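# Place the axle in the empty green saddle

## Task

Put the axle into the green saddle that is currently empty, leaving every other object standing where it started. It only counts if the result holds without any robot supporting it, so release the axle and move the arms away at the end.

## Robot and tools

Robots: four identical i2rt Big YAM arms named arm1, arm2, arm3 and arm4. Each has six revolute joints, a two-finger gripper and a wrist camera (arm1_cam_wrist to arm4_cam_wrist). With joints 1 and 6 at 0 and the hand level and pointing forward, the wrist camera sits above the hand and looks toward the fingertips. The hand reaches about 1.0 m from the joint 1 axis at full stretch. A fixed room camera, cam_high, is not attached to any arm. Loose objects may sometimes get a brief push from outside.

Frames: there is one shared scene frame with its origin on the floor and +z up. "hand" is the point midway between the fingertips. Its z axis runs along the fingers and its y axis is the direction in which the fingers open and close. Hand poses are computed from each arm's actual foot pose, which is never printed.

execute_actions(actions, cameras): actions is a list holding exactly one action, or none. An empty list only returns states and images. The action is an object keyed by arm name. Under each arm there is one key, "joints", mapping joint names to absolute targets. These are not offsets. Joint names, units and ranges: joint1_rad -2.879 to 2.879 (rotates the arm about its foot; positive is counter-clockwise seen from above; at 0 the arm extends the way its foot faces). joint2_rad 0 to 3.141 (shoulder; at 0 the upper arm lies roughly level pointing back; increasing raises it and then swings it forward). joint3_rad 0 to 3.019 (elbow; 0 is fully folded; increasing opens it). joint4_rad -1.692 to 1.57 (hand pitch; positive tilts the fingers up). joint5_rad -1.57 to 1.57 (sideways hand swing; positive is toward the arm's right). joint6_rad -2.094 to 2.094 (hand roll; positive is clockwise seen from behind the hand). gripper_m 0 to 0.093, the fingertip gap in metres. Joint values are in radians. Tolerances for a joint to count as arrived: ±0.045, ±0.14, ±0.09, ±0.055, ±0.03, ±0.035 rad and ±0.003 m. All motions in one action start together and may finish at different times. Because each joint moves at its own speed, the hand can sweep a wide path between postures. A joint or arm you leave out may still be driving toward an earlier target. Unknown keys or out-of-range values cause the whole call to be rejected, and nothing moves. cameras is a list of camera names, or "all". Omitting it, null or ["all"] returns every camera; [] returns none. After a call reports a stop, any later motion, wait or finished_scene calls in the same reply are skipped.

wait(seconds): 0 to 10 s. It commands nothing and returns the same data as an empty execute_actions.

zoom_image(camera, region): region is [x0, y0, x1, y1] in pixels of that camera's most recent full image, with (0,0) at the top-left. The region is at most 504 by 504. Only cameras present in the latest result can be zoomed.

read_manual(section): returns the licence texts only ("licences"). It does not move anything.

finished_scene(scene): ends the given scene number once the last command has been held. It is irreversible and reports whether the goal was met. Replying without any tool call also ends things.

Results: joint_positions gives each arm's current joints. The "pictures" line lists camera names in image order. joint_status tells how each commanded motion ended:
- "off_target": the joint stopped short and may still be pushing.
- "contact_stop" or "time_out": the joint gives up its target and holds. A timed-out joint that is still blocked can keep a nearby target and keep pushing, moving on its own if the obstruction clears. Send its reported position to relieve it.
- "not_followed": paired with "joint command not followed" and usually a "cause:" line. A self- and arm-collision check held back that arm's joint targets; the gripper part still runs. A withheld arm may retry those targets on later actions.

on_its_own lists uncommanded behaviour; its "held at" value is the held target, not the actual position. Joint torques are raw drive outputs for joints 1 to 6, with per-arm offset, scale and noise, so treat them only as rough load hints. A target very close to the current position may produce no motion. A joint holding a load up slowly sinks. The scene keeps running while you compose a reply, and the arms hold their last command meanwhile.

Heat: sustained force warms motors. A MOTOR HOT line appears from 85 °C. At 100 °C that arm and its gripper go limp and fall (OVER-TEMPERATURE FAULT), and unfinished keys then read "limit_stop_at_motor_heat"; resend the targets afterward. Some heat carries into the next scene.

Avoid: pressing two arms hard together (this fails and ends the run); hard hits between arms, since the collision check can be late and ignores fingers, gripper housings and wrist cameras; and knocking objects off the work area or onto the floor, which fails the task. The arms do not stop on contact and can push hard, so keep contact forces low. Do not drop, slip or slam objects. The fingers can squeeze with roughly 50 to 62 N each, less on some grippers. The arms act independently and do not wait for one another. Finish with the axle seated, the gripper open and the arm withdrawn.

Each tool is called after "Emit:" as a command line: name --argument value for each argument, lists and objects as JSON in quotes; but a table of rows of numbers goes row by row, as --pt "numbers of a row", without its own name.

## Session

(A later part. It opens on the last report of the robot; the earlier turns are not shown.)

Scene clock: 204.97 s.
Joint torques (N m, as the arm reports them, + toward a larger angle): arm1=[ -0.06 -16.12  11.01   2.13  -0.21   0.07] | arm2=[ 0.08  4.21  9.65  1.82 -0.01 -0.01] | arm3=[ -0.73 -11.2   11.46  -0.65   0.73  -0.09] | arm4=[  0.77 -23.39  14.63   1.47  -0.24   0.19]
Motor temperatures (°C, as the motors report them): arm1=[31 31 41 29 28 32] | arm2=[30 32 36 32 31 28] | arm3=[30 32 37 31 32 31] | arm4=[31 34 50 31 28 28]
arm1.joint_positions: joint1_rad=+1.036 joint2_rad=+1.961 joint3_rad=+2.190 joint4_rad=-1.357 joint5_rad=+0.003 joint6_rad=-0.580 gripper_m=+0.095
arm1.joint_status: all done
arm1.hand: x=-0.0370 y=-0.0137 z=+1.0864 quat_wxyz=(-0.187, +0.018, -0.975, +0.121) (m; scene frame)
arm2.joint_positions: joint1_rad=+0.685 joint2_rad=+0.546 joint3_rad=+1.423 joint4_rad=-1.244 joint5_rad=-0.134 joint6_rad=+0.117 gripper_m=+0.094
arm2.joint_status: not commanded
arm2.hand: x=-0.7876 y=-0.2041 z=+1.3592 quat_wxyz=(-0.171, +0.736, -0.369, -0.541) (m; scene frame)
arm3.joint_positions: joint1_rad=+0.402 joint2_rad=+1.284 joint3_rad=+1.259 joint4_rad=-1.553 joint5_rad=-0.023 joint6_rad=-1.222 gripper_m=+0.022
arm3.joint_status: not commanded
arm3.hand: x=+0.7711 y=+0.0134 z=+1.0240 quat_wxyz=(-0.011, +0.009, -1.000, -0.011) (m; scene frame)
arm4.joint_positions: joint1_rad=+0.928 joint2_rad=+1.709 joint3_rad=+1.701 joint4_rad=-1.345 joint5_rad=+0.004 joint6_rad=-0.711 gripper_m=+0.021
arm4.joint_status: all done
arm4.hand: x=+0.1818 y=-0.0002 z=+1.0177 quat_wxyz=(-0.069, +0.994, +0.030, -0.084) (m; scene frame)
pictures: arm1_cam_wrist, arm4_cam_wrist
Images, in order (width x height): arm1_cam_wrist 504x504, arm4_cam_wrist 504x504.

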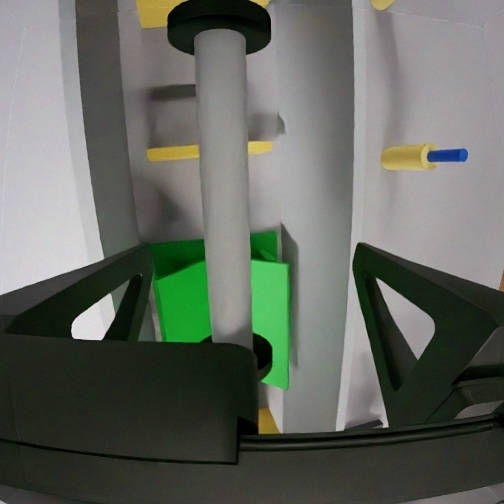

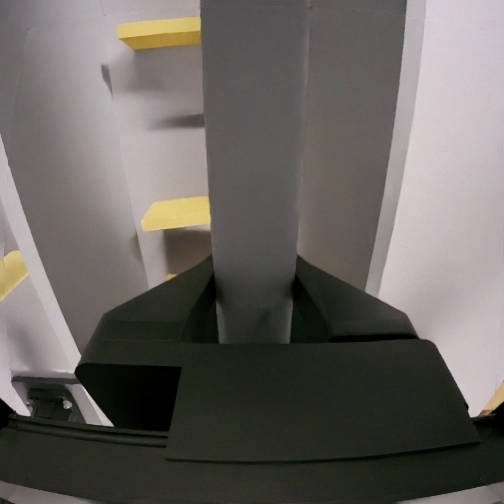

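Emit:
execute_actions --actions '[{"arm1":{"joints":{"joint2_rad":1.925,"joint3_rad":1.975,"joint4_rad":-1.16}}}]' --cameras '["arm1_cam_wrist"]'

Scene clock: 208.90 s.
Joint torques (N m, as the arm reports them, + toward a larger angle): arm1=[ -0.06 -14.87  10.15   2.39  -0.21   0.07] | arm2=[ 0.08  3.95  9.58  1.78 -0.01  0.  ] | arm3=[ -0.65 -11.85  11.34  -0.69   0.76  -0.03] | arm4=[  0.85 -23.46  14.63   1.47  -0.24   0.2 ]
Motor temperatures (°C, as the motors report them): arm1=[31 32 41 29 28 32] | arm2=[30 32 36 32 31 28] | arm3=[30 32 37 31 32 31] | arm4=[31 34 50 31 28 28]
arm1.joint_positions: joint1_rad=+1.036 joint2_rad=+1.928 joint3_rad=+1.963 joint4_rad=-1.172 joint5_rad=+0.003 joint6_rad=-0.580 gripper_m=+0.095
arm1.joint_status: all done
arm1.hand: x=-0.0394 y=-0.0125 z=+1.0186 quat_wxyz=(-0.183, +0.018, -0.976, +0.119) (m; scene frame)
arm2.joint_positions: joint1_rad=+0.685 joint2_rad=+0.546 joint3_rad=+1.423 joint4_rad=-1.244 joint5_rad=-0.134 joint6_rad=+0.117 gripper_m=+0.094
arm2.joint_status: not commanded
arm2.hand: x=-0.7876 y=-0.2041 z=+1.3592 quat_wxyz=(-0.171, +0.736, -0.369, -0.541) (m; scene frame)
arm3.joint_positions: joint1_rad=+0.402 joint2_rad=+1.284 joint3_rad=+1.259 joint4_rad=-1.553 joint5_rad=-0.023 joint6_rad=-1.222 gripper_m=+0.022
arm3.joint_status: not commanded
arm3.hand: x=+0.7711 y=+0.0134 z=+1.0240 quat_wxyz=(-0.011, +0.009, -1.000, -0.011) (m; scene frame)
arm4.joint_positions: joint1_rad=+0.928 joint2_rad=+1.709 joint3_rad=+1.701 joint4_rad=-1.345 joint5_rad=+0.004 joint6_rad=-0.711 gripper_m=+0.021
arm4.joint_status: not commanded
arm4.hand: x=+0.1818 y=-0.0002 z=+1.0177 quat_wxyz=(-0.069, +0.994, +0.030, -0.084) (m; scene frame)
pictures: arm1_cam_wrist
Images, in order (width x height): arm1_cam_wrist 504x504.

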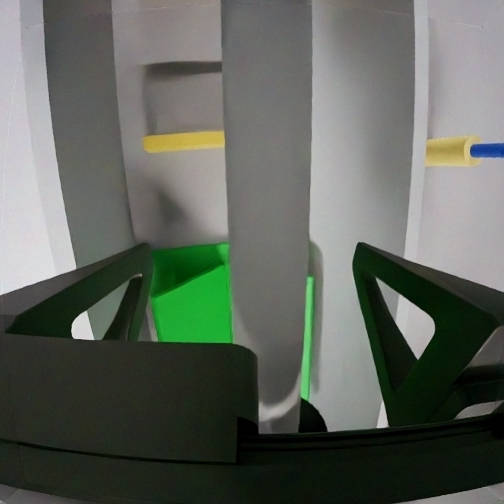

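Emit:
execute_actions --actions '[{"arm1":{"joints":{"gripper_m":0}}}]' --cameras '[]'

Emit:
execute_actions --actions '[{"arm1":{"joints":{"joint2_rad":1.905,"joint3_rad":2.03}},"arm4":{"joints":{"joint3_rad":1.73,"joint2_rad":1.69}}}]' --cameras '[]'

Emit:
execute_actions --actions '[{"arm4":{"joints":{"gripper_m":0.093}}}]' --cameras '["arm1_cam_wrist"]'

Emit:
execute_actions --actions '[{"arm4":{"joints":{"joint2_rad":1.4}}}]' --cameras '[]'

Emit:
execute_actions --actions '[{"arm4":{"joints":{"joint1_rad":0.035,"joint2_rad":1.05,"joint3_rad":1.45,"joint4_rad":-1.66,"joint6_rad":-1.58}}}]' --cameras '["arm4_cam_wrist","cam_high"]'

Scene clock: 222.03 s.
Joint torques (N m, as the arm reports them, + toward a larger angle): arm1=[ -0.17 -14.48  10.08   2.05  -0.19   0.18] | arm2=[-0.09  3.75  9.63  1.87 -0.01  0.01] | arm3=[  0.31 -11.06  11.48  -0.68   0.71  -0.06] | arm4=[  1.07 -23.59  14.65   1.28  -0.35   0.18]
Motor temperatures (°C, as the motors report them): arm1=[31 32 41 29 28 32] | arm2=[30 32 36 32 31 28] | arm3=[30 32 37 31 32 31] | arm4=[31 35 51 31 28 28]
arm1.joint_positions: joint1_rad=+1.033 joint2_rad=+1.928 joint3_rad=+1.963 joint4_rad=-1.166 joint5_rad=+0.003 joint6_rad=-0.592 gripper_m=+0.022
arm1.joint_status: gripper_m off_target (ended at +0.022, target +0.000)
arm1.hand: x=-0.0392 y=-0.0149 z=+1.0193 quat_wxyz=(-0.185, +0.023, -0.975, +0.121) (m; scene frame)
arm2.joint_positions: joint1_rad=+0.685 joint2_rad=+0.546 joint3_rad=+1.423 joint4_rad=-1.244 joint5_rad=-0.134 joint6_rad=+0.117 gripper_m=+0.094
arm2.joint_status: not commanded
arm2.hand: x=-0.7876 y=-0.2041 z=+1.3592 quat_wxyz=(-0.171, +0.736, -0.369, -0.541) (m; scene frame)
arm3.joint_positions: joint1_rad=+0.402 joint2_rad=+1.284 joint3_rad=+1.259 joint4_rad=-1.554 joint5_rad=-0.023 joint6_rad=-1.221 gripper_m=+0.022
arm3.joint_status: not commanded
arm3.hand: x=+0.7712 y=+0.0137 z=+1.0240 quat_wxyz=(-0.011, +0.008, -1.000, -0.012) (m; scene frame)
arm4.joint_positions: joint1_rad=+0.926 joint2_rad=+1.709 joint3_rad=+1.701 joint4_rad=-1.340 joint5_rad=+0.007 joint6_rad=-0.710 gripper_m=+0.021
arm4.joint_status: not commanded
arm4.hand: x=+0.1819 y=+0.0020 z=+1.0179 quat_wxyz=(-0.072, +0.993, +0.029, -0.085) (m; scene frame)
pictures: none
No camera images: the call's "cameras" was empty. Leave "cameras" out to get every camera's image.

Scene clock: 222.60 s.
Joint torques (N m, as the arm reports them, + toward a larger angle): arm1=[  0.19 -15.75  14.52   2.05  -0.2    0.17] | arm2=[0.45 4.19 9.63 1.77 0.   0.01] | arm3=[  0.11 -11.48  11.42  -0.68   0.77  -0.08] | arm4=[  0.97 -21.37  10.76   1.27  -0.35   0.18]
Motor temperatures (°C, as the motors report them): arm1=[31 33 41 29 28 32] | arm2=[30 32 36 32 31 28] | arm3=[30 32 37 31 32 31] | arm4=[31 35 51 31 28 28]
arm1.joint_positions: joint1_rad=+1.033 joint2_rad=+1.928 joint3_rad=+1.964 joint4_rad=-1.166 joint5_rad=+0.003 joint6_rad=-0.592 gripper_m=+0.022
arm1.joint_status: all done
arm1.hand: x=-0.0390 y=-0.0150 z=+1.0198 quat_wxyz=(-0.185, +0.023, -0.975, +0.122) (m; scene frame)
arm2.joint_positions: joint1_rad=+0.685 joint2_rad=+0.546 joint3_rad=+1.423 joint4_rad=-1.244 joint5_rad=-0.134 joint6_rad=+0.117 gripper_m=+0.094
arm2.joint_status: not commanded
arm2.hand: x=-0.7876 y=-0.2041 z=+1.3592 quat_wxyz=(-0.171, +0.736, -0.369, -0.541) (m; scene frame)
arm3.joint_positions: joint1_rad=+0.402 joint2_rad=+1.284 joint3_rad=+1.259 joint4_rad=-1.554 joint5_rad=-0.023 joint6_rad=-1.221 gripper_m=+0.022
arm3.joint_status: not commanded
arm3.hand: x=+0.7712 y=+0.0137 z=+1.0240 quat_wxyz=(-0.011, +0.008, -1.000, -0.012) (m; scene frame)
arm4.joint_positions: joint1_rad=+0.926 joint2_rad=+1.710 joint3_rad=+1.701 joint4_rad=-1.340 joint5_rad=+0.007 joint6_rad=-0.710 gripper_m=+0.021
arm4.joint_status: all done
arm4.hand: x=+0.1817 y=+0.0021 z=+1.0171 quat_wxyz=(-0.071, +0.993, +0.029, -0.084) (m; scene frame)
pictures: none
No camera images: the call's "cameras" was empty. Leave "cameras" out to get every camera's image.

Scene clock: 223.33 s.
Joint torques (N m, as the arm reports them, + toward a larger angle): arm1=[  0.18 -16.66  14.53   2.07  -0.19   0.17] | arm2=[-0.06  4.08  9.64  1.81 -0.01  0.01] | arm3=[ -0.43 -11.15  11.61  -0.63   0.75  -0.06] | arm4=[  0.93 -19.19  10.8    1.17  -0.18   0.18]
Motor temperatures (°C, as the motors report them): arm1=[31 33 41 29 28 32] | arm2=[30 32 36 32 31 28] | arm3=[30 32 37 31 32 31] | arm4=[31 35 51 31 28 28]
arm1.joint_positions: joint1_rad=+1.033 joint2_rad=+1.931 joint3_rad=+1.964 joint4_rad=-1.166 joint5_rad=+0.003 joint6_rad=-0.592 gripper_m=+0.022
arm1.joint_status: not commanded
arm1.hand: x=-0.0389 y=-0.0151 z=+1.0179 quat_wxyz=(-0.184, +0.023, -0.975, +0.121) (m; scene frame)
arm2.joint_positions: joint1_rad=+0.685 joint2_rad=+0.546 joint3_rad=+1.423 joint4_rad=-1.244 joint5_rad=-0.134 joint6_rad=+0.117 gripper_m=+0.094
arm2.joint_status: not commanded
arm2.hand: x=-0.7876 y=-0.2041 z=+1.3592 quat_wxyz=(-0.171, +0.736, -0.369, -0.541) (m; scene frame)
arm3.joint_positions: joint1_rad=+0.402 joint2_rad=+1.284 joint3_rad=+1.259 joint4_rad=-1.554 joint5_rad=-0.024 joint6_rad=-1.221 gripper_m=+0.022
arm3.joint_status: not commanded
arm3.hand: x=+0.7714 y=+0.0137 z=+1.0240 quat_wxyz=(-0.012, +0.008, -1.000, -0.012) (m; scene frame)
arm4.joint_positions: joint1_rad=+0.926 joint2_rad=+1.690 joint3_rad=+1.701 joint4_rad=-1.335 joint5_rad=+0.002 joint6_rad=-0.710 gripper_m=+0.093
arm4.joint_status: all done
arm4.hand: x=+0.1823 y=+0.0007 z=+1.0284 quat_wxyz=(-0.077, +0.992, +0.029, -0.095) (m; scene frame)
pictures: arm1_cam_wrist
Images, in order (width x height): arm1_cam_wrist 504x504.

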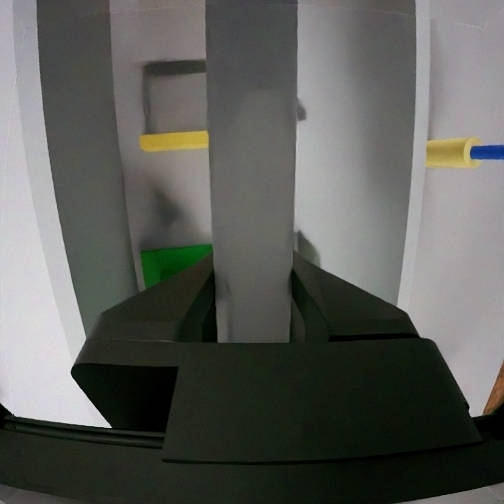

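Scene clock: 224.80 s.
Joint torques (N m, as the arm reports them, + toward a larger angle): arm1=[  0.16 -16.32  14.55   2.08  -0.19   0.17] | arm2=[0.21 3.96 9.62 1.74 0.   0.02] | arm3=[ -0.1  -11.81  11.56  -0.66   0.82  -0.08] | arm4=[  0.97 -13.75  10.23   1.64  -0.16   0.2 ]
Motor temperatures (°C, as the motors report them): arm1=[31 33 42 29 28 32] | arm2=[30 32 36 32 31 28] | arm3=[30 32 37 31 32 31] | arm4=[31 35 50 31 28 28]
arm1.joint_positions: joint1_rad=+1.033 joint2_rad=+1.931 joint3_rad=+1.964 joint4_rad=-1.166 joint5_rad=+0.003 joint6_rad=-0.592 gripper_m=+0.022
arm1.joint_status: not commanded
arm1.hand: x=-0.0389 y=-0.0151 z=+1.0179 quat_wxyz=(-0.184, +0.023, -0.975, +0.121) (m; scene frame)
arm2.joint_positions: joint1_rad=+0.685 joint2_rad=+0.546 joint3_rad=+1.423 joint4_rad=-1.244 joint5_rad=-0.134 joint6_rad=+0.117 gripper_m=+0.094
arm2.joint_status: not commanded
arm2.hand: x=-0.7876 y=-0.2041 z=+1.3592 quat_wxyz=(-0.171, +0.736, -0.369, -0.541) (m; scene frame)
arm3.joint_positions: joint1_rad=+0.402 joint2_rad=+1.284 joint3_rad=+1.259 joint4_rad=-1.554 joint5_rad=-0.024 joint6_rad=-1.221 gripper_m=+0.022
arm3.joint_status: not commanded
arm3.hand: x=+0.7714 y=+0.0137 z=+1.0240 quat_wxyz=(-0.012, +0.008, -1.000, -0.012) (m; scene frame)
arm4.joint_positions: joint1_rad=+0.926 joint2_rad=+1.399 joint3_rad=+1.710 joint4_rad=-1.333 joint5_rad=+0.002 joint6_rad=-0.710 gripper_m=+0.093
arm4.joint_status: all done
arm4.hand: x=+0.2307 y=-0.0358 z=+1.1868 quat_wxyz=(-0.170, +0.962, +0.027, -0.210) (m; scene frame)
pictures: none
No camera images: the call's "cameras" was empty. Leave "cameras" out to get every camera's image.

Scene clock: 226.60 s.
Joint torques (N m, as the arm reports them, + toward a larger angle): arm1=[  0.15 -16.33  14.53   2.08  -0.19   0.17] | arm2=[ 0.08  4.24  9.62  1.79 -0.01  0.02] | arm3=[ -0.37 -11.8   11.72  -0.61   0.83  -0.04] | arm4=[ 0.25 -5.81  7.33  0.34 -0.13 -0.06]
Motor temperatures (°C, as the motors report them): arm1=[31 33 42 29 28 32] | arm2=[30 32 36 32 31 28] | arm3=[30 32 37 31 32 31] | arm4=[31 35 49 31 28 28]
arm1.joint_positions: joint1_rad=+1.033 joint2_rad=+1.931 joint3_rad=+1.964 joint4_rad=-1.166 joint5_rad=+0.003 joint6_rad=-0.592 gripper_m=+0.022
arm1.joint_status: not commanded
arm1.hand: x=-0.0389 y=-0.0151 z=+1.0179 quat_wxyz=(-0.184, +0.023, -0.975, +0.121) (m; scene frame)
arm2.joint_positions: joint1_rad=+0.685 joint2_rad=+0.546 joint3_rad=+1.423 joint4_rad=-1.244 joint5_rad=-0.134 joint6_rad=+0.117 gripper_m=+0.094
arm2.joint_status: not commanded
arm2.hand: x=-0.7876 y=-0.2041 z=+1.3592 quat_wxyz=(-0.171, +0.736, -0.369, -0.541) (m; scene frame)
arm3.joint_positions: joint1_rad=+0.402 joint2_rad=+1.284 joint3_rad=+1.259 joint4_rad=-1.554 joint5_rad=-0.024 joint6_rad=-1.221 gripper_m=+0.022
arm3.joint_status: not commanded
arm3.hand: x=+0.7714 y=+0.0137 z=+1.0240 quat_wxyz=(-0.012, +0.008, -1.000, -0.012) (m; scene frame)
arm4.joint_positions: joint1_rad=+0.045 joint2_rad=+1.044 joint3_rad=+1.462 joint4_rad=-1.648 joint5_rad=+0.000 joint6_rad=-1.568 gripper_m=+0.093
arm4.joint_status: all done
arm4.hand: x=+0.6286 y=-0.0280 z=+1.1797 quat_wxyz=(-0.169, +0.985, +0.017, -0.004) (m; scene frame)
pictures: arm4_cam_wrist, cam_high
Images, in order (width x height): arm4_cam_wrist 504x504, cam_high 896x504.

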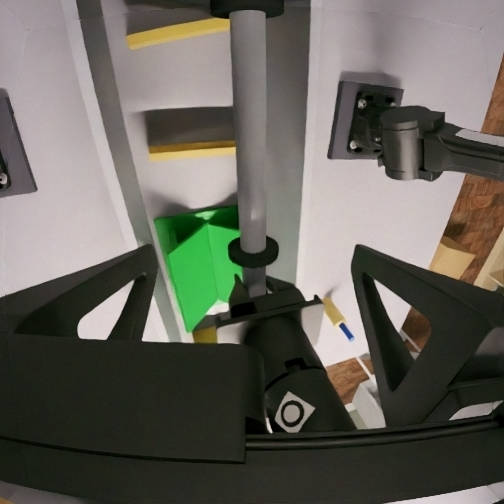

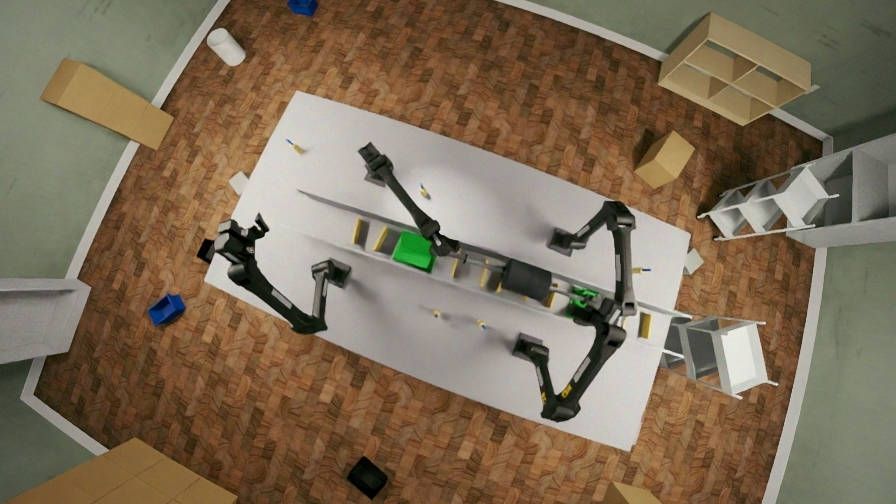

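Emit:
execute_actions --actions '[{"arm4":{"joints":{"joint2_rad":1.12,"joint3_rad":1.09,"joint4_rad":-1.27}}}]' --cameras '["arm4_cam_wrist"]'

Scene clock: 231.57 s.
Joint torques (N m, as the arm reports them, + toward a larger angle): arm1=[  0.16 -16.32  14.52   2.09  -0.2    0.17] | arm2=[0.22 3.97 9.51 1.78 0.   0.  ] | arm3=[ -0.24 -11.61  11.61  -0.57   0.72  -0.07] | arm4=[ 0.24 -9.27  8.15  1.12 -0.13 -0.07]
Motor temperatures (°C, as the motors report them): arm1=[31 33 44 29 28 32] | arm2=[30 32 36 32 31 28] | arm3=[30 32 37 31 32 31] | arm4=[31 34 47 31 28 28]
arm1.joint_positions: joint1_rad=+1.033 joint2_rad=+1.931 joint3_rad=+1.964 joint4_rad=-1.166 joint5_rad=+0.003 joint6_rad=-0.592 gripper_m=+0.022
arm1.joint_status: not commanded
arm1.hand: x=-0.0389 y=-0.0151 z=+1.0179 quat_wxyz=(-0.184, +0.023, -0.975, +0.121) (m; scene frame)
arm2.joint_positions: joint1_rad=+0.685 joint2_rad=+0.546 joint3_rad=+1.423 joint4_rad=-1.244 joint5_rad=-0.134 joint6_rad=+0.117 gripper_m=+0.094
arm2.joint_status: not commanded
arm2.hand: x=-0.7876 y=-0.2041 z=+1.3592 quat_wxyz=(-0.171, +0.736, -0.369, -0.541) (m; scene frame)
arm3.joint_positions: joint1_rad=+0.402 joint2_rad=+1.284 joint3_rad=+1.259 joint4_rad=-1.554 joint5_rad=-0.024 joint6_rad=-1.221 gripper_m=+0.022
arm3.joint_status: not commanded
arm3.hand: x=+0.7714 y=+0.0137 z=+1.0240 quat_wxyz=(-0.012, +0.008, -1.000, -0.012) (m; scene frame)
arm4.joint_positions: joint1_rad=+0.045 joint2_rad=+1.127 joint3_rad=+1.097 joint4_rad=-1.285 joint5_rad=+0.000 joint6_rad=-1.568 gripper_m=+0.093
arm4.joint_status: all done
arm4.hand: x=+0.6268 y=+0.0151 z=+1.0165 quat_wxyz=(-0.127, +0.992, +0.018, -0.003) (m; scene frame)
pictures: arm4_cam_wrist
Images, in order (width x height): arm4_cam_wrist 504x504.

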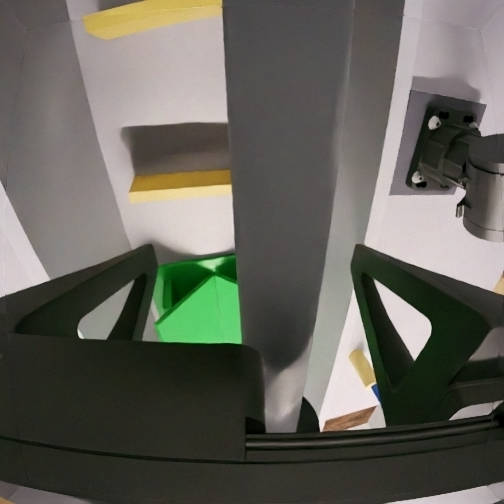

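Emit:
execute_actions --actions '[{"arm4":{"joints":{"gripper_m":0,"joint4_rad":-1.23}}}]' --cameras '[]'

Emit:
execute_actions --actions '[{"arm4":{"joints":{"joint2_rad":1.10,"joint3_rad":1.17}},"arm3":{"joints":{"joint2_rad":1.275,"joint3_rad":1.27}}}]' --cameras '[]'

Emit:
execute_actions --actions '[{"arm3":{"joints":{"gripper_m":0.093}}}]' --cameras '[]'

Emit:
execute_actions --actions '[{"arm3":{"joints":{"joint3_rad":1.5,"joint4_rad":-1.68,"joint2_rad":1.2,"joint1_rad":0.47}}}]' --cameras '["arm4_cam_wrist","cam_high"]'

Scene clock: 250.80 s.
Joint torques (N m, as the arm reports them, + toward a larger angle): arm1=[  0.41 -16.24  14.52   2.11  -0.18   0.17] | arm2=[ 0.23  4.27  9.62  1.74  0.   -0.01] | arm3=[  0.4  -11.96  11.54  -0.57   0.82  -0.06] | arm4=[ 0.21 -9.39  8.22  1.28 -0.15  0.13]
Motor temperatures (°C, as the motors report them): arm1=[31 34 46 29 28 32] | arm2=[30 32 37 32 31 28] | arm3=[30 32 38 31 33 31] | arm4=[31 33 43 31 28 28]
arm1.joint_positions: joint1_rad=+1.033 joint2_rad=+1.931 joint3_rad=+1.964 joint4_rad=-1.167 joint5_rad=+0.003 joint6_rad=-0.592 gripper_m=+0.022
arm1.joint_status: not commanded
arm1.hand: x=-0.0390 y=-0.0151 z=+1.0179 quat_wxyz=(-0.184, +0.023, -0.975, +0.121) (m; scene frame)
arm2.joint_positions: joint1_rad=+0.685 joint2_rad=+0.546 joint3_rad=+1.423 joint4_rad=-1.244 joint5_rad=-0.134 joint6_rad=+0.117 gripper_m=+0.094
arm2.joint_status: not commanded
arm2.hand: x=-0.7876 y=-0.2041 z=+1.3592 quat_wxyz=(-0.171, +0.736, -0.369, -0.541) (m; scene frame)
arm3.joint_positions: joint1_rad=+0.402 joint2_rad=+1.284 joint3_rad=+1.259 joint4_rad=-1.554 joint5_rad=-0.025 joint6_rad=-1.221 gripper_m=+0.022
arm3.joint_status: not commanded
arm3.hand: x=+0.7714 y=+0.0138 z=+1.0240 quat_wxyz=(-0.012, +0.008, -1.000, -0.012) (m; scene frame)
arm4.joint_positions: joint1_rad=+0.045 joint2_rad=+1.127 joint3_rad=+1.097 joint4_rad=-1.247 joint5_rad=+0.001 joint6_rad=-1.585 gripper_m=+0.021
arm4.joint_status: gripper_m off_target (ended at +0.021, target +0.000); the others done
arm4.hand: x=+0.6265 y=+0.0240 z=+1.0191 quat_wxyz=(-0.145, +0.989, +0.026, -0.002) (m; scene frame)
pictures: none
No camera images: the call's "cameras" was empty. Leave "cameras" out to get every camera's image.

Scene clock: 251.40 s.
Joint torques (N m, as the arm reports them, + toward a larger angle): arm1=[  0.15 -16.45  14.55   2.12  -0.18   0.17] | arm2=[0.25 3.77 9.58 1.83 0.   0.  ] | arm3=[-0.76 -8.91 10.04 -0.72  0.84 -0.05] | arm4=[  0.24 -11.03  13.89   1.19  -0.13   0.14]
Motor temperatures (°C, as the motors report them): arm1=[31 34 47 29 28 32] | arm2=[30 32 37 32 31 28] | arm3=[30 32 38 31 33 31] | arm4=[31 33 43 31 28 28]
arm1.joint_positions: joint1_rad=+1.033 joint2_rad=+1.931 joint3_rad=+1.964 joint4_rad=-1.167 joint5_rad=+0.003 joint6_rad=-0.592 gripper_m=+0.022
arm1.joint_status: not commanded
arm1.hand: x=-0.0390 y=-0.0151 z=+1.0179 quat_wxyz=(-0.184, +0.023, -0.975, +0.121) (m; scene frame)
arm2.joint_positions: joint1_rad=+0.685 joint2_rad=+0.546 joint3_rad=+1.423 joint4_rad=-1.244 joint5_rad=-0.134 joint6_rad=+0.117 gripper_m=+0.094
arm2.joint_status: not commanded
arm2.hand: x=-0.7876 y=-0.2041 z=+1.3592 quat_wxyz=(-0.171, +0.736, -0.369, -0.541) (m; scene frame)
arm3.joint_positions: joint1_rad=+0.402 joint2_rad=+1.284 joint3_rad=+1.256 joint4_rad=-1.554 joint5_rad=-0.025 joint6_rad=-1.221 gripper_m=+0.022
arm3.joint_status: all done
arm3.hand: x=+0.7712 y=+0.0145 z=+1.0230 quat_wxyz=(-0.011, +0.008, -1.000, -0.013) (m; scene frame)
arm4.joint_positions: joint1_rad=+0.045 joint2_rad=+1.126 joint3_rad=+1.097 joint4_rad=-1.245 joint5_rad=+0.000 joint6_rad=-1.585 gripper_m=+0.021
arm4.joint_status: all done
arm4.hand: x=+0.6264 y=+0.0244 z=+1.0196 quat_wxyz=(-0.147, +0.989, +0.026, -0.002) (m; scene frame)
pictures: none
No camera images: the call's "cameras" was empty. Leave "cameras" out to get every camera's image.

Scene clock: 252.10 s.
Joint torques (N m, as the arm reports them, + toward a larger angle): arm1=[  0.1  -16.46  14.5    2.13  -0.18   0.17] | arm2=[ 0.15  3.94  9.63  1.79 -0.02  0.01] | arm3=[-0.39 -9.22  9.92 -0.7   0.02 -0.14] | arm4=[  0.26 -11.12  13.93   1.2   -0.11   0.14]
Motor temperatures (°C, as the motors report them): arm1=[31 34 47 29 28 32] | arm2=[30 32 37 32 31 28] | arm3=[30 32 38 31 33 31] | arm4=[31 33 44 31 28 28]
arm1.joint_positions: joint1_rad=+1.033 joint2_rad=+1.931 joint3_rad=+1.964 joint4_rad=-1.167 joint5_rad=+0.003 joint6_rad=-0.592 gripper_m=+0.022
arm1.joint_status: not commanded
arm1.hand: x=-0.0390 y=-0.0150 z=+1.0179 quat_wxyz=(-0.184, +0.023, -0.975, +0.121) (m; scene frame)
arm2.joint_positions: joint1_rad=+0.685 joint2_rad=+0.546 joint3_rad=+1.423 joint4_rad=-1.244 joint5_rad=-0.134 joint6_rad=+0.117 gripper_m=+0.094
arm2.joint_status: not commanded
arm2.hand: x=-0.7876 y=-0.2041 z=+1.3592 quat_wxyz=(-0.171, +0.736, -0.369, -0.541) (m; scene frame)
arm3.joint_positions: joint1_rad=+0.403 joint2_rad=+1.284 joint3_rad=+1.256 joint4_rad=-1.555 joint5_rad=-0.003 joint6_rad=-1.221 gripper_m=+0.093
arm3.joint_status: all done
arm3.hand: x=+0.7678 y=+0.0133 z=+1.0229 quat_wxyz=(-0.001, +0.008, -1.000, -0.010) (m; scene frame)
arm4.joint_positions: joint1_rad=+0.045 joint2_rad=+1.127 joint3_rad=+1.097 joint4_rad=-1.245 joint5_rad=+0.000 joint6_rad=-1.585 gripper_m=+0.021
arm4.joint_status: not commanded
arm4.hand: x=+0.6263 y=+0.0245 z=+1.0194 quat_wxyz=(-0.147, +0.989, +0.026, -0.002) (m; scene frame)
pictures: none
No camera images: the call's "cameras" was empty. Leave "cameras" out to get every camera's image.

Scene clock: 253.13 s.
Joint torques (N m, as the arm reports them, + toward a larger angle): arm1=[  0.17 -16.32  14.51   2.12  -0.18   0.17] | arm2=[ 0.    3.95  9.64  1.73 -0.01  0.  ] | arm3=[-0.08 -6.96 11.71 -0.25  0.   -0.07] | arm4=[  0.22 -11.12  13.89   1.18  -0.12   0.14]
Motor temperatures (°C, as the motors report them): arm1=[31 34 47 29 28 32] | arm2=[30 32 37 32 31 28] | arm3=[30 32 38 31 33 31] | arm4=[31 33 44 31 28 28]
arm1.joint_positions: joint1_rad=+1.033 joint2_rad=+1.931 joint3_rad=+1.964 joint4_rad=-1.167 joint5_rad=+0.003 joint6_rad=-0.592 gripper_m=+0.022
arm1.joint_status: not commanded
arm1.hand: x=-0.0390 y=-0.0150 z=+1.0179 quat_wxyz=(-0.184, +0.023, -0.975, +0.121) (m; scene frame)
arm2.joint_positions: joint1_rad=+0.685 joint2_rad=+0.546 joint3_rad=+1.423 joint4_rad=-1.244 joint5_rad=-0.134 joint6_rad=+0.117 gripper_m=+0.094
arm2.joint_status: not commanded
arm2.hand: x=-0.7876 y=-0.2041 z=+1.3592 quat_wxyz=(-0.171, +0.736, -0.369, -0.541) (m; scene frame)
arm3.joint_positions: joint1_rad=+0.461 joint2_rad=+1.195 joint3_rad=+1.466 joint4_rad=-1.665 joint5_rad=-0.002 joint6_rad=-1.221 gripper_m=+0.093
arm3.joint_status: all done
arm3.hand: x=+0.7860 y=+0.0217 z=+1.1347 quat_wxyz=(-0.036, +0.037, -0.996, +0.078) (m; scene frame)
arm4.joint_positions: joint1_rad=+0.045 joint2_rad=+1.127 joint3_rad=+1.097 joint4_rad=-1.245 joint5_rad=+0.000 joint6_rad=-1.585 gripper_m=+0.021
arm4.joint_status: not commanded
arm4.hand: x=+0.6263 y=+0.0245 z=+1.0194 quat_wxyz=(-0.147, +0.989, +0.026, -0.002) (m; scene frame)
pictures: arm4_cam_wrist, cam_high
Images, in order (width x height): arm4_cam_wrist 504x504, cam_high 896x504.

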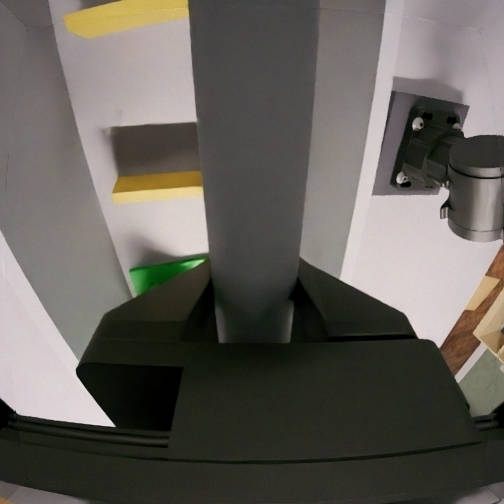

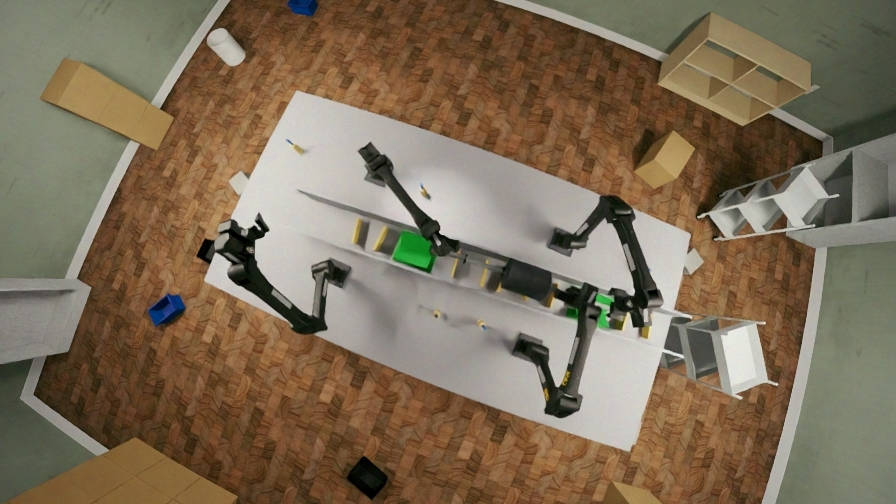

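Emit:
execute_actions --actions '[{"arm4":{"joints":{"joint1_rad":0.54,"joint2_rad":1.26,"joint3_rad":1.345,"joint4_rad":-1.32,"joint6_rad":-1.08}},"arm1":{"joints":{"joint1_rad":0.84,"joint2_rad":1.60,"joint3_rad":1.645,"joint4_rad":-1.34,"joint6_rad":-0.765}},"arm3":{"joints":{"joint1_rad":0.8,"joint2_rad":0.6,"joint3_rad":1.35}}}]' --cameras '[]'

Emit:
execute_actions --actions '[{"arm4":{"joints":{"joint1_rad":0.866,"joint2_rad":1.575,"joint3_rad":1.70,"joint4_rad":-1.335,"joint6_rad":-0.76}},"arm1":{"joints":{"joint1_rad":0.512,"joint2_rad":1.27,"joint3_rad":1.295,"joint4_rad":-1.32,"joint6_rad":-1.09}}}]' --cameras '[]'

Emit:
execute_actions --actions '[{"arm4":{"joints":{"joint1_rad":1.073,"joint2_rad":2.01,"joint3_rad":2.31,"joint4_rad":-1.35,"joint6_rad":-0.57}},"arm1":{"joints":{"joint1_rad":-0.055,"joint2_rad":1.20,"joint3_rad":1.245,"joint4_rad":-1.45,"joint6_rad":-1.645}}}]' --cameras '["arm1_cam_wrist","arm4_cam_wrist","cam_high"]'

Scene clock: 266.80 s.
Joint torques (N m, as the arm reports them, + toward a larger angle): arm1=[  0.57 -11.11  10.04   0.85  -0.29   0.31] | arm2=[0.15 3.88 9.63 1.75 0.   0.01] | arm3=[-0.43  3.    9.05  0.8  -0.05 -0.01] | arm4=[  1.52 -16.11  15.32   0.04  -0.56   0.34]
Motor temperatures (°C, as the motors report them): arm1=[31 34 47 29 28 32] | arm2=[30 32 37 32 31 28] | arm3=[30 31 38 31 32 31] | arm4=[31 33 49 31 28 28]
arm1.joint_positions: joint1_rad=+0.836 joint2_rad=+1.613 joint3_rad=+1.631 joint4_rad=-1.329 joint5_rad=+0.005 joint6_rad=-0.785 gripper_m=+0.022
arm1.joint_status: all done
arm1.hand: x=-0.2359 y=-0.0215 z=+1.0410 quat_wxyz=(-0.093, +0.021, -0.991, +0.094) (m; scene frame)
arm2.joint_positions: joint1_rad=+0.685 joint2_rad=+0.546 joint3_rad=+1.423 joint4_rad=-1.244 joint5_rad=-0.134 joint6_rad=+0.117 gripper_m=+0.094
arm2.joint_status: not commanded
arm2.hand: x=-0.7876 y=-0.2041 z=+1.3592 quat_wxyz=(-0.171, +0.736, -0.369, -0.541) (m; scene frame)
arm3.joint_positions: joint1_rad=+0.788 joint2_rad=+0.589 joint3_rad=+1.333 joint4_rad=-1.668 joint5_rad=-0.001 joint6_rad=-1.221 gripper_m=+0.093
arm3.joint_status: all done
arm3.hand: x=+0.7569 y=+0.2195 z=+1.2277 quat_wxyz=(-0.169, +0.188, -0.930, +0.267) (m; scene frame)
arm4.joint_positions: joint1_rad=+0.535 joint2_rad=+1.307 joint3_rad=+1.250 joint4_rad=-1.305 joint5_rad=+0.012 joint6_rad=-1.103 gripper_m=+0.021
arm4.joint_status: joint3_rad time_out (moved +0.153 of +0.248); the others done
arm4.on_its_own: joint3_rad reads +1.250 and still pushes toward +1.345 since a time_out
arm4.hand: x=+0.4302 y=+0.0155 z=+1.0157 quat_wxyz=(-0.093, +0.994, +0.029, -0.045) (m; scene frame)
pictures: none
No camera images: the call's "cameras" was empty. Leave "cameras" out to get every camera's image.

not run: a stop came earlier in this reply.

not run: a stop came earlier in this reply.

Emit:
execute_actions --actions '[{"arm4":{"joints":{"joint1_rad":0.866,"joint2_rad":1.56,"joint3_rad":1.71,"joint4_rad":-1.335,"joint6_rad":-0.76}},"arm1":{"joints":{"joint1_rad":0.512,"joint2_rad":1.265,"joint3_rad":1.275,"joint4_rad":-1.34,"joint6_rad":-1.09}}}]' --cameras '[]'

Emit:
execute_actions --actions '[{"arm4":{"joints":{"joint1_rad":1.073,"joint2_rad":2.0,"joint3_rad":2.32,"joint4_rad":-1.35,"joint6_rad":-0.57}},"arm1":{"joints":{"joint1_rad":-0.055,"joint2_rad":1.20,"joint3_rad":1.23,"joint4_rad":-1.45,"joint6_rad":-1.645}}}]' --cameras '["arm1_cam_wrist","arm4_cam_wrist","cam_high"]'

Scene clock: 274.23 s.
Joint torques (N m, as the arm reports them, + toward a larger angle): arm1=[ 0.29 -6.28  9.58  0.78  0.2   0.06] | arm2=[ 0.15  4.1   9.62  1.83 -0.02  0.01] | arm3=[-0.12  2.9   8.97  0.7  -0.03 -0.05] | arm4=[ -0.18 -25.04  16.59   0.39  -0.61  -0.27]
Motor temperatures (°C, as the motors report them): arm1=[31 34 45 29 28 32] | arm2=[30 32 37 32 31 28] | arm3=[30 31 37 31 32 31] | arm4=[31 34 52 31 28 28]
arm1.joint_positions: joint1_rad=+0.512 joint2_rad=+1.275 joint3_rad=+1.265 joint4_rad=-1.329 joint5_rad=-0.008 joint6_rad=-1.079 gripper_m=+0.022
arm1.joint_status: all done
arm1.hand: x=-0.4396 y=-0.0112 z=+1.0352 quat_wxyz=(-0.061, +0.007, -0.993, +0.103) (m; scene frame)
arm2.joint_positions: joint1_rad=+0.685 joint2_rad=+0.546 joint3_rad=+1.423 joint4_rad=-1.244 joint5_rad=-0.134 joint6_rad=+0.117 gripper_m=+0.094
arm2.joint_status: not commanded
arm2.hand: x=-0.7876 y=-0.2041 z=+1.3592 quat_wxyz=(-0.171, +0.736, -0.369, -0.541) (m; scene frame)
arm3.joint_positions: joint1_rad=+0.788 joint2_rad=+0.589 joint3_rad=+1.333 joint4_rad=-1.668 joint5_rad=-0.001 joint6_rad=-1.221 gripper_m=+0.093
arm3.joint_status: not commanded
arm3.hand: x=+0.7569 y=+0.2195 z=+1.2277 quat_wxyz=(-0.169, +0.188, -0.930, +0.267) (m; scene frame)
arm4.joint_positions: joint1_rad=+0.881 joint2_rad=+1.636 joint3_rad=+1.591 joint4_rad=-1.330 joint5_rad=+0.014 joint6_rad=-0.732 gripper_m=+0.021
arm4.joint_status: joint3_rad time_out (moved +0.340 of +0.460); the others done
arm4.on_its_own: joint3_rad reads +1.591 and still pushes toward +1.703 since a time_out
arm4.hand: x=+0.2248 y=+0.0012 z=+1.0098 quat_wxyz=(-0.068, +0.995, +0.017, -0.070) (m; scene frame)
pictures: none
No camera images: the call's "cameras" was empty. Leave "cameras" out to get every camera's image.

not run: a stop came earlier in this reply.

Emit:
execute_actions --actions '[{"arm4":{"joints":{"joint1_rad":1.073,"joint2_rad":1.97,"joint3_rad":2.33,"joint4_rad":-1.35,"joint6_rad":-0.57}},"arm1":{"joints":{"joint1_rad":-0.055,"joint2_rad":1.21,"joint3_rad":1.215,"joint4_rad":-1.44,"joint6_rad":-1.645}}}]' --cameras '["arm1_cam_wrist","arm4_cam_wrist","cam_high"]'

Scene clock: 280.33 s.
Joint torques (N m, as the arm reports them, + toward a larger angle): arm1=[-0.2  -5.76  9.69  0.75  1.25 -0.03] | arm2=[-0.03  3.99  9.52  1.82 -0.01  0.02] | arm3=[ 0.04  3.59  9.16  0.83 -0.03  0.  ] | arm4=[ -0.02 -34.38  16.8    1.25  -0.47  -0.25]
Motor temperatures (°C, as the motors report them): arm1=[31 33 44 29 28 32] | arm2=[30 32 37 32 31 28] | arm3=[30 31 37 31 32 31] | arm4=[31 35 55 31 28 28]
arm1.joint_positions: joint1_rad=-0.049 joint2_rad=+1.225 joint3_rad=+1.201 joint4_rad=-1.435 joint5_rad=-0.035 joint6_rad=-1.625 gripper_m=+0.022
arm1.joint_status: all done
arm1.hand: x=-0.6560 y=-0.0152 z=+1.0212 quat_wxyz=(-0.016, +0.000, -0.998, +0.060) (m; scene frame)
arm2.joint_positions: joint1_rad=+0.685 joint2_rad=+0.546 joint3_rad=+1.423 joint4_rad=-1.244 joint5_rad=-0.134 joint6_rad=+0.117 gripper_m=+0.094
arm2.joint_status: not commanded
arm2.hand: x=-0.7876 y=-0.2041 z=+1.3592 quat_wxyz=(-0.171, +0.736, -0.369, -0.541) (m; scene frame)
arm3.joint_positions: joint1_rad=+0.788 joint2_rad=+0.589 joint3_rad=+1.333 joint4_rad=-1.668 joint5_rad=-0.001 joint6_rad=-1.221 gripper_m=+0.093
arm3.joint_status: not commanded
arm3.hand: x=+0.7569 y=+0.2195 z=+1.2277 quat_wxyz=(-0.169, +0.188, -0.930, +0.267) (m; scene frame)
arm4.joint_positions: joint1_rad=+1.086 joint2_rad=+2.068 joint3_rad=+2.197 joint4_rad=-1.363 joint5_rad=+0.010 joint6_rad=-0.544 gripper_m=+0.021
arm4.joint_status: joint3_rad time_out (moved +0.606 of +0.739); the others done
arm4.on_its_own: joint3_rad reads +2.197 and still pushes toward +2.310 since a time_out
arm4.hand: x=+0.0044 y=-0.0069 z=+1.0129 quat_wxyz=(-0.086, +0.986, +0.025, -0.144) (m; scene frame)
pictures: arm1_cam_wrist, arm4_cam_wrist, cam_high
Images, in order (width x height): arm1_cam_wrist 504x504, arm4_cam_wrist 504x504, cam_high 896x504.

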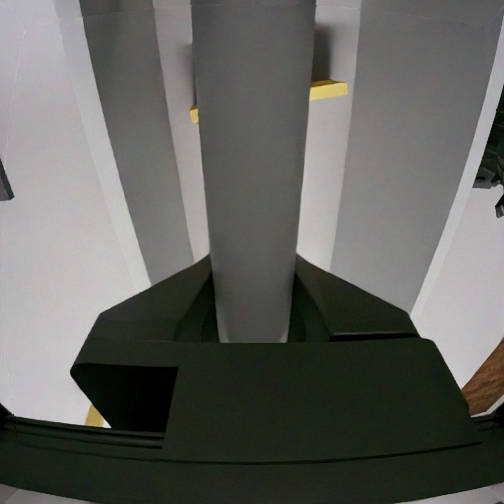

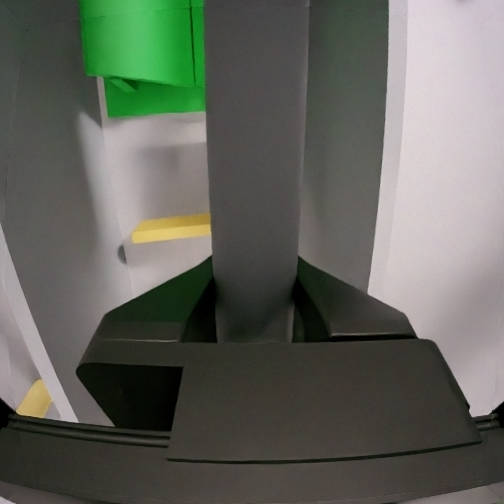

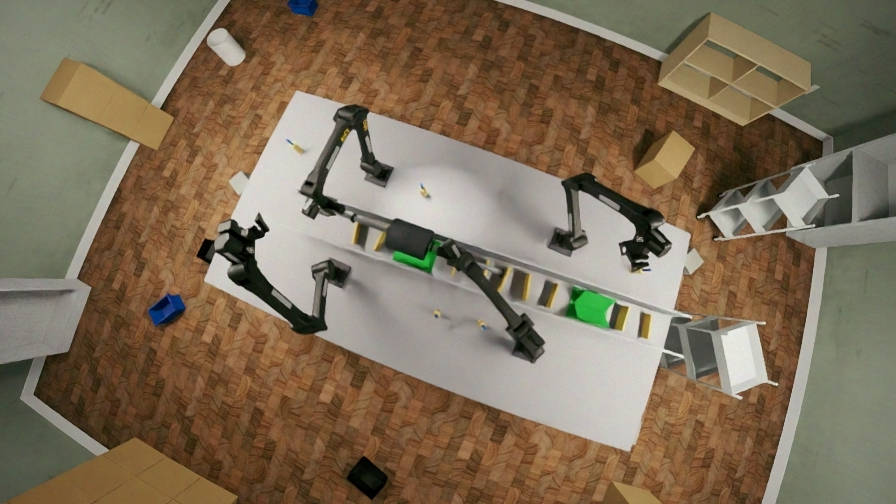

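Emit:
execute_actions --actions '[{"arm4":{"joints":{"joint1_rad":1.11,"joint2_rad":2.02,"joint3_rad":2.09,"joint4_rad":-1.18,"joint6_rad":-0.52}},"arm1":{"joints":{"joint1_rad":-0.09,"joint2_rad":1.335,"joint3_rad":1.10,"joint4_rad":-1.235,"joint6_rad":-1.67}}}]' --cameras '["arm1_cam_wrist","arm4_cam_wrist","cam_high"]'

Scene clock: 299.23 s.
Joint torques (N m, as the arm reports them, + toward a larger angle): arm1=[-0.02 -8.08 10.24  0.81  0.33  0.09] | arm2=[ 0.44  3.95  9.63  1.84 -0.02  0.02] | arm3=[-0.2   3.49  9.16  0.58 -0.07 -0.03] | arm4=[  1.07 -32.81  11.03   1.42  -0.35   0.21]
Motor temperatures (°C, as the motors report them): arm1=[31 32 43 29 30 32] | arm2=[30 32 37 32 31 28] | arm3=[30 31 37 31 32 31] | arm4=[31 38 58 31 28 28]
arm1.joint_positions: joint1_rad=-0.081 joint2_rad=+1.365 joint3_rad=+1.074 joint4_rad=-1.234 joint5_rad=-0.012 joint6_rad=-1.665 gripper_m=+0.022
arm1.joint_status: all done
arm1.hand: x=-0.6734 y=-0.0357 z=+0.9247 quat_wxyz=(-0.006, +0.003, -1.000, +0.026) (m; scene frame)
arm2.joint_positions: joint1_rad=+0.685 joint2_rad=+0.546 joint3_rad=+1.423 joint4_rad=-1.244 joint5_rad=-0.134 joint6_rad=+0.117 gripper_m=+0.094
arm2.joint_status: not commanded
arm2.hand: x=-0.7876 y=-0.2041 z=+1.3592 quat_wxyz=(-0.171, +0.736, -0.369, -0.541) (m; scene frame)
arm3.joint_positions: joint1_rad=+0.788 joint2_rad=+0.589 joint3_rad=+1.333 joint4_rad=-1.668 joint5_rad=-0.001 joint6_rad=-1.221 gripper_m=+0.093
arm3.joint_status: not commanded
arm3.hand: x=+0.7569 y=+0.2195 z=+1.2277 quat_wxyz=(-0.169, +0.188, -0.930, +0.267) (m; scene frame)
arm4.joint_positions: joint1_rad=+1.111 joint2_rad=+2.095 joint3_rad=+2.059 joint4_rad=-1.197 joint5_rad=+0.008 joint6_rad=-0.533 gripper_m=+0.021
arm4.joint_status: all done
arm4.hand: x=-0.0139 y=-0.0182 z=+0.9429 quat_wxyz=(-0.083, +0.985, +0.032, -0.146) (m; scene frame)
pictures: arm1_cam_wrist, arm4_cam_wrist, cam_high
Images, in order (width x height): arm1_cam_wrist 504x504, arm4_cam_wrist 504x504, cam_high 896x504.

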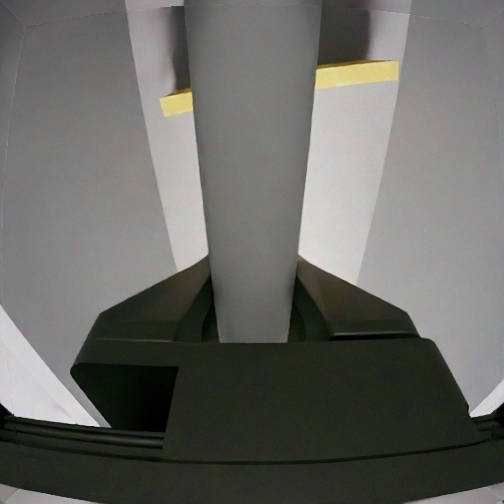

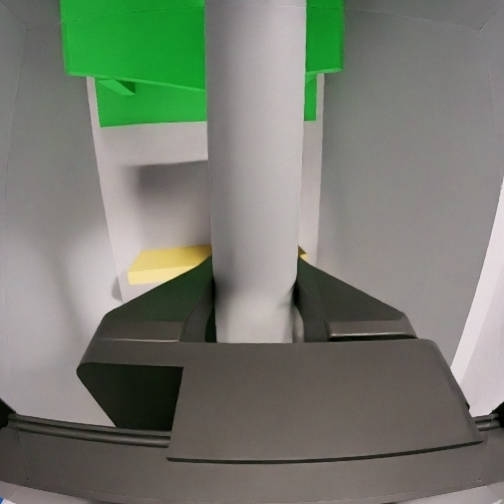

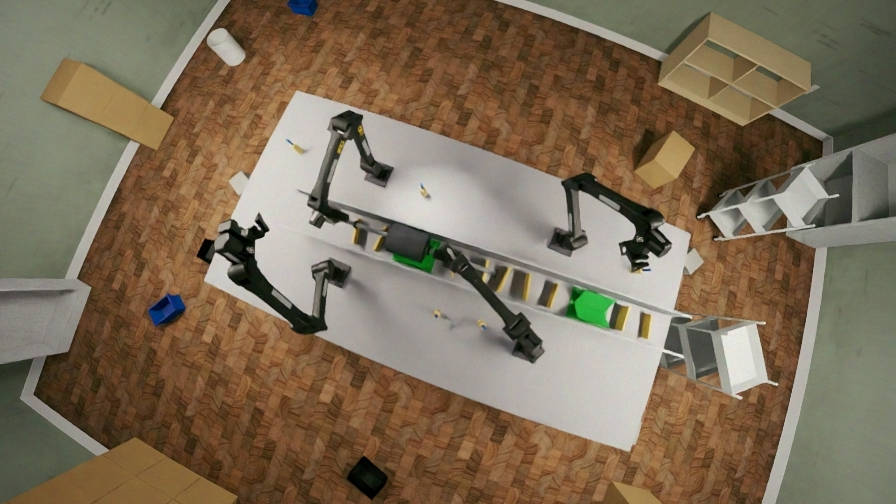

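Emit:
execute_actions --actions '[{"arm4":{"joints":{"joint1_rad":1.14,"joint2_rad":2.055,"joint3_rad":1.935,"joint4_rad":-1.0,"joint6_rad":-0.50}},"arm1":{"joints":{"joint1_rad":-0.103,"joint2_rad":1.43,"joint3_rad":1.02,"joint4_rad":-1.035,"joint6_rad":-1.685}}}]' --cameras '["arm1_cam_wrist","arm4_cam_wrist"]'

Scene clock: 305.63 s.
Joint torques (N m, as the arm reports them, + toward a larger angle): arm1=[-0.86 -8.28  9.5   1.06  0.05  0.03] | arm2=[ 0.2   4.09  9.59  1.82 -0.02  0.  ] | arm3=[-0.08  3.07  9.12  0.89 -0.02 -0.01] | arm4=[  1.46 -32.09  10.49   1.5   -0.34   0.12]
Motor temperatures (°C, as the motors report them): arm1=[31 32 43 29 29 32] | arm2=[30 32 37 32 31 28] | arm3=[30 31 37 31 32 31] | arm4=[31 39 55 31 28 28]
arm1.joint_positions: joint1_rad=-0.090 joint2_rad=+1.455 joint3_rad=+0.997 joint4_rad=-1.038 joint5_rad=-0.005 joint6_rad=-1.674 gripper_m=+0.022
arm1.joint_status: all done
arm1.hand: x=-0.6797 y=-0.0541 z=+0.8651 quat_wxyz=(+0.000, +0.003, -0.999, +0.040) (m; scene frame)
arm2.joint_positions: joint1_rad=+0.685 joint2_rad=+0.546 joint3_rad=+1.423 joint4_rad=-1.244 joint5_rad=-0.134 joint6_rad=+0.117 gripper_m=+0.094
arm2.joint_status: not commanded
arm2.hand: x=-0.7876 y=-0.2041 z=+1.3592 quat_wxyz=(-0.171, +0.736, -0.369, -0.541) (m; scene frame)
arm3.joint_positions: joint1_rad=+0.788 joint2_rad=+0.589 joint3_rad=+1.333 joint4_rad=-1.668 joint5_rad=-0.001 joint6_rad=-1.221 gripper_m=+0.093
arm3.joint_status: not commanded
arm3.hand: x=+0.7569 y=+0.2195 z=+1.2277 quat_wxyz=(-0.169, +0.188, -0.930, +0.267) (m; scene frame)
arm4.joint_positions: joint1_rad=+1.135 joint2_rad=+2.120 joint3_rad=+1.910 joint4_rad=-1.021 joint5_rad=+0.007 joint6_rad=-0.505 gripper_m=+0.021
arm4.joint_status: all done
arm4.hand: x=-0.0217 y=-0.0349 z=+0.8714 quat_wxyz=(-0.079, +0.985, +0.030, -0.149) (m; scene frame)
pictures: arm1_cam_wrist, arm4_cam_wrist
Images, in order (width x height): arm1_cam_wrist 504x504, arm4_cam_wrist 504x504.

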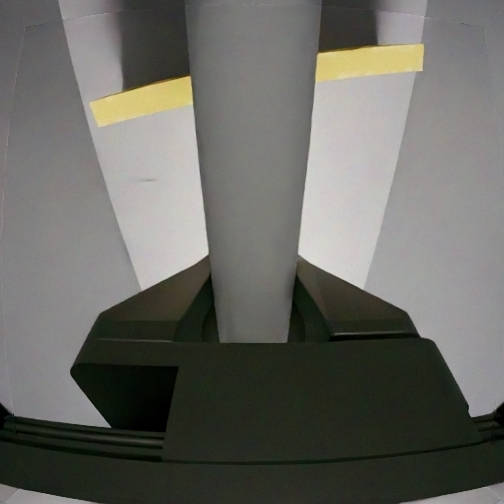

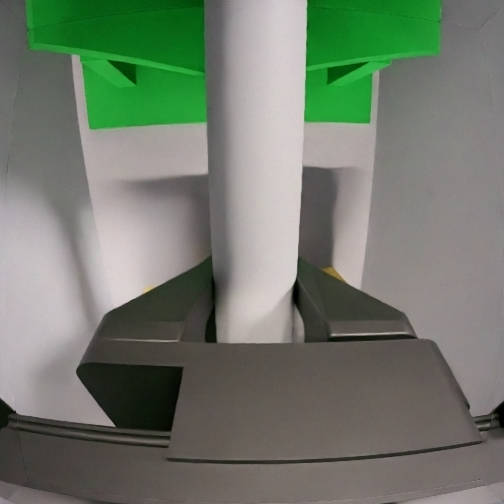

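Well centred. Lower the last 1.5 cm.

Emit:
execute_actions --actions '[{"arm4":{"joints":{"joint2_rad":2.095}},"arm1":{"joints":{"joint2_rad":1.445,"joint3_rad":0.985,"joint4_rad":-1.01}}}]' --cameras '[]'

Scene clock: 308.10 s.
Joint torques (N m, as the arm reports them, + toward a larger angle): arm1=[-0.46 -7.42  8.5   0.96  0.08  0.02] | arm2=[ 0.04  4.03  9.63  1.81 -0.01 -0.01] | arm3=[-0.41  2.39  8.83  0.74  0.01 -0.05] | arm4=[  1.42 -29.17  10.43   1.52  -0.33   0.07]
Motor temperatures (°C, as the motors report them): arm1=[31 32 43 29 29 32] | arm2=[30 32 37 32 31 28] | arm3=[30 31 37 31 32 31] | arm4=[31 39 54 31 28 28]
arm1.joint_positions: joint1_rad=-0.092 joint2_rad=+1.455 joint3_rad=+0.972 joint4_rad=-1.010 joint5_rad=-0.006 joint6_rad=-1.670 gripper_m=+0.022
arm1.joint_status: all done
arm1.hand: x=-0.6798 y=-0.0506 z=+0.8567 quat_wxyz=(-0.001, +0.000, -0.999, +0.042) (m; scene frame)
arm2.joint_positions: joint1_rad=+0.685 joint2_rad=+0.546 joint3_rad=+1.423 joint4_rad=-1.244 joint5_rad=-0.134 joint6_rad=+0.117 gripper_m=+0.094
arm2.joint_status: not commanded
arm2.hand: x=-0.7876 y=-0.2041 z=+1.3592 quat_wxyz=(-0.171, +0.736, -0.369, -0.541) (m; scene frame)
arm3.joint_positions: joint1_rad=+0.788 joint2_rad=+0.589 joint3_rad=+1.333 joint4_rad=-1.668 joint5_rad=-0.001 joint6_rad=-1.221 gripper_m=+0.093
arm3.joint_status: not commanded
arm3.hand: x=+0.7569 y=+0.2195 z=+1.2277 quat_wxyz=(-0.169, +0.188, -0.930, +0.267) (m; scene frame)
arm4.joint_positions: joint1_rad=+1.135 joint2_rad=+2.127 joint3_rad=+1.910 joint4_rad=-1.020 joint5_rad=+0.007 joint6_rad=-0.500 gripper_m=+0.021
arm4.joint_status: all done
arm4.hand: x=-0.0216 y=-0.0350 z=+0.8660 quat_wxyz=(-0.077, +0.986, +0.028, -0.146) (m; scene frame)
pictures: none
No camera images: the call's "cameras" was empty. Leave "cameras" out to get every camera's image.


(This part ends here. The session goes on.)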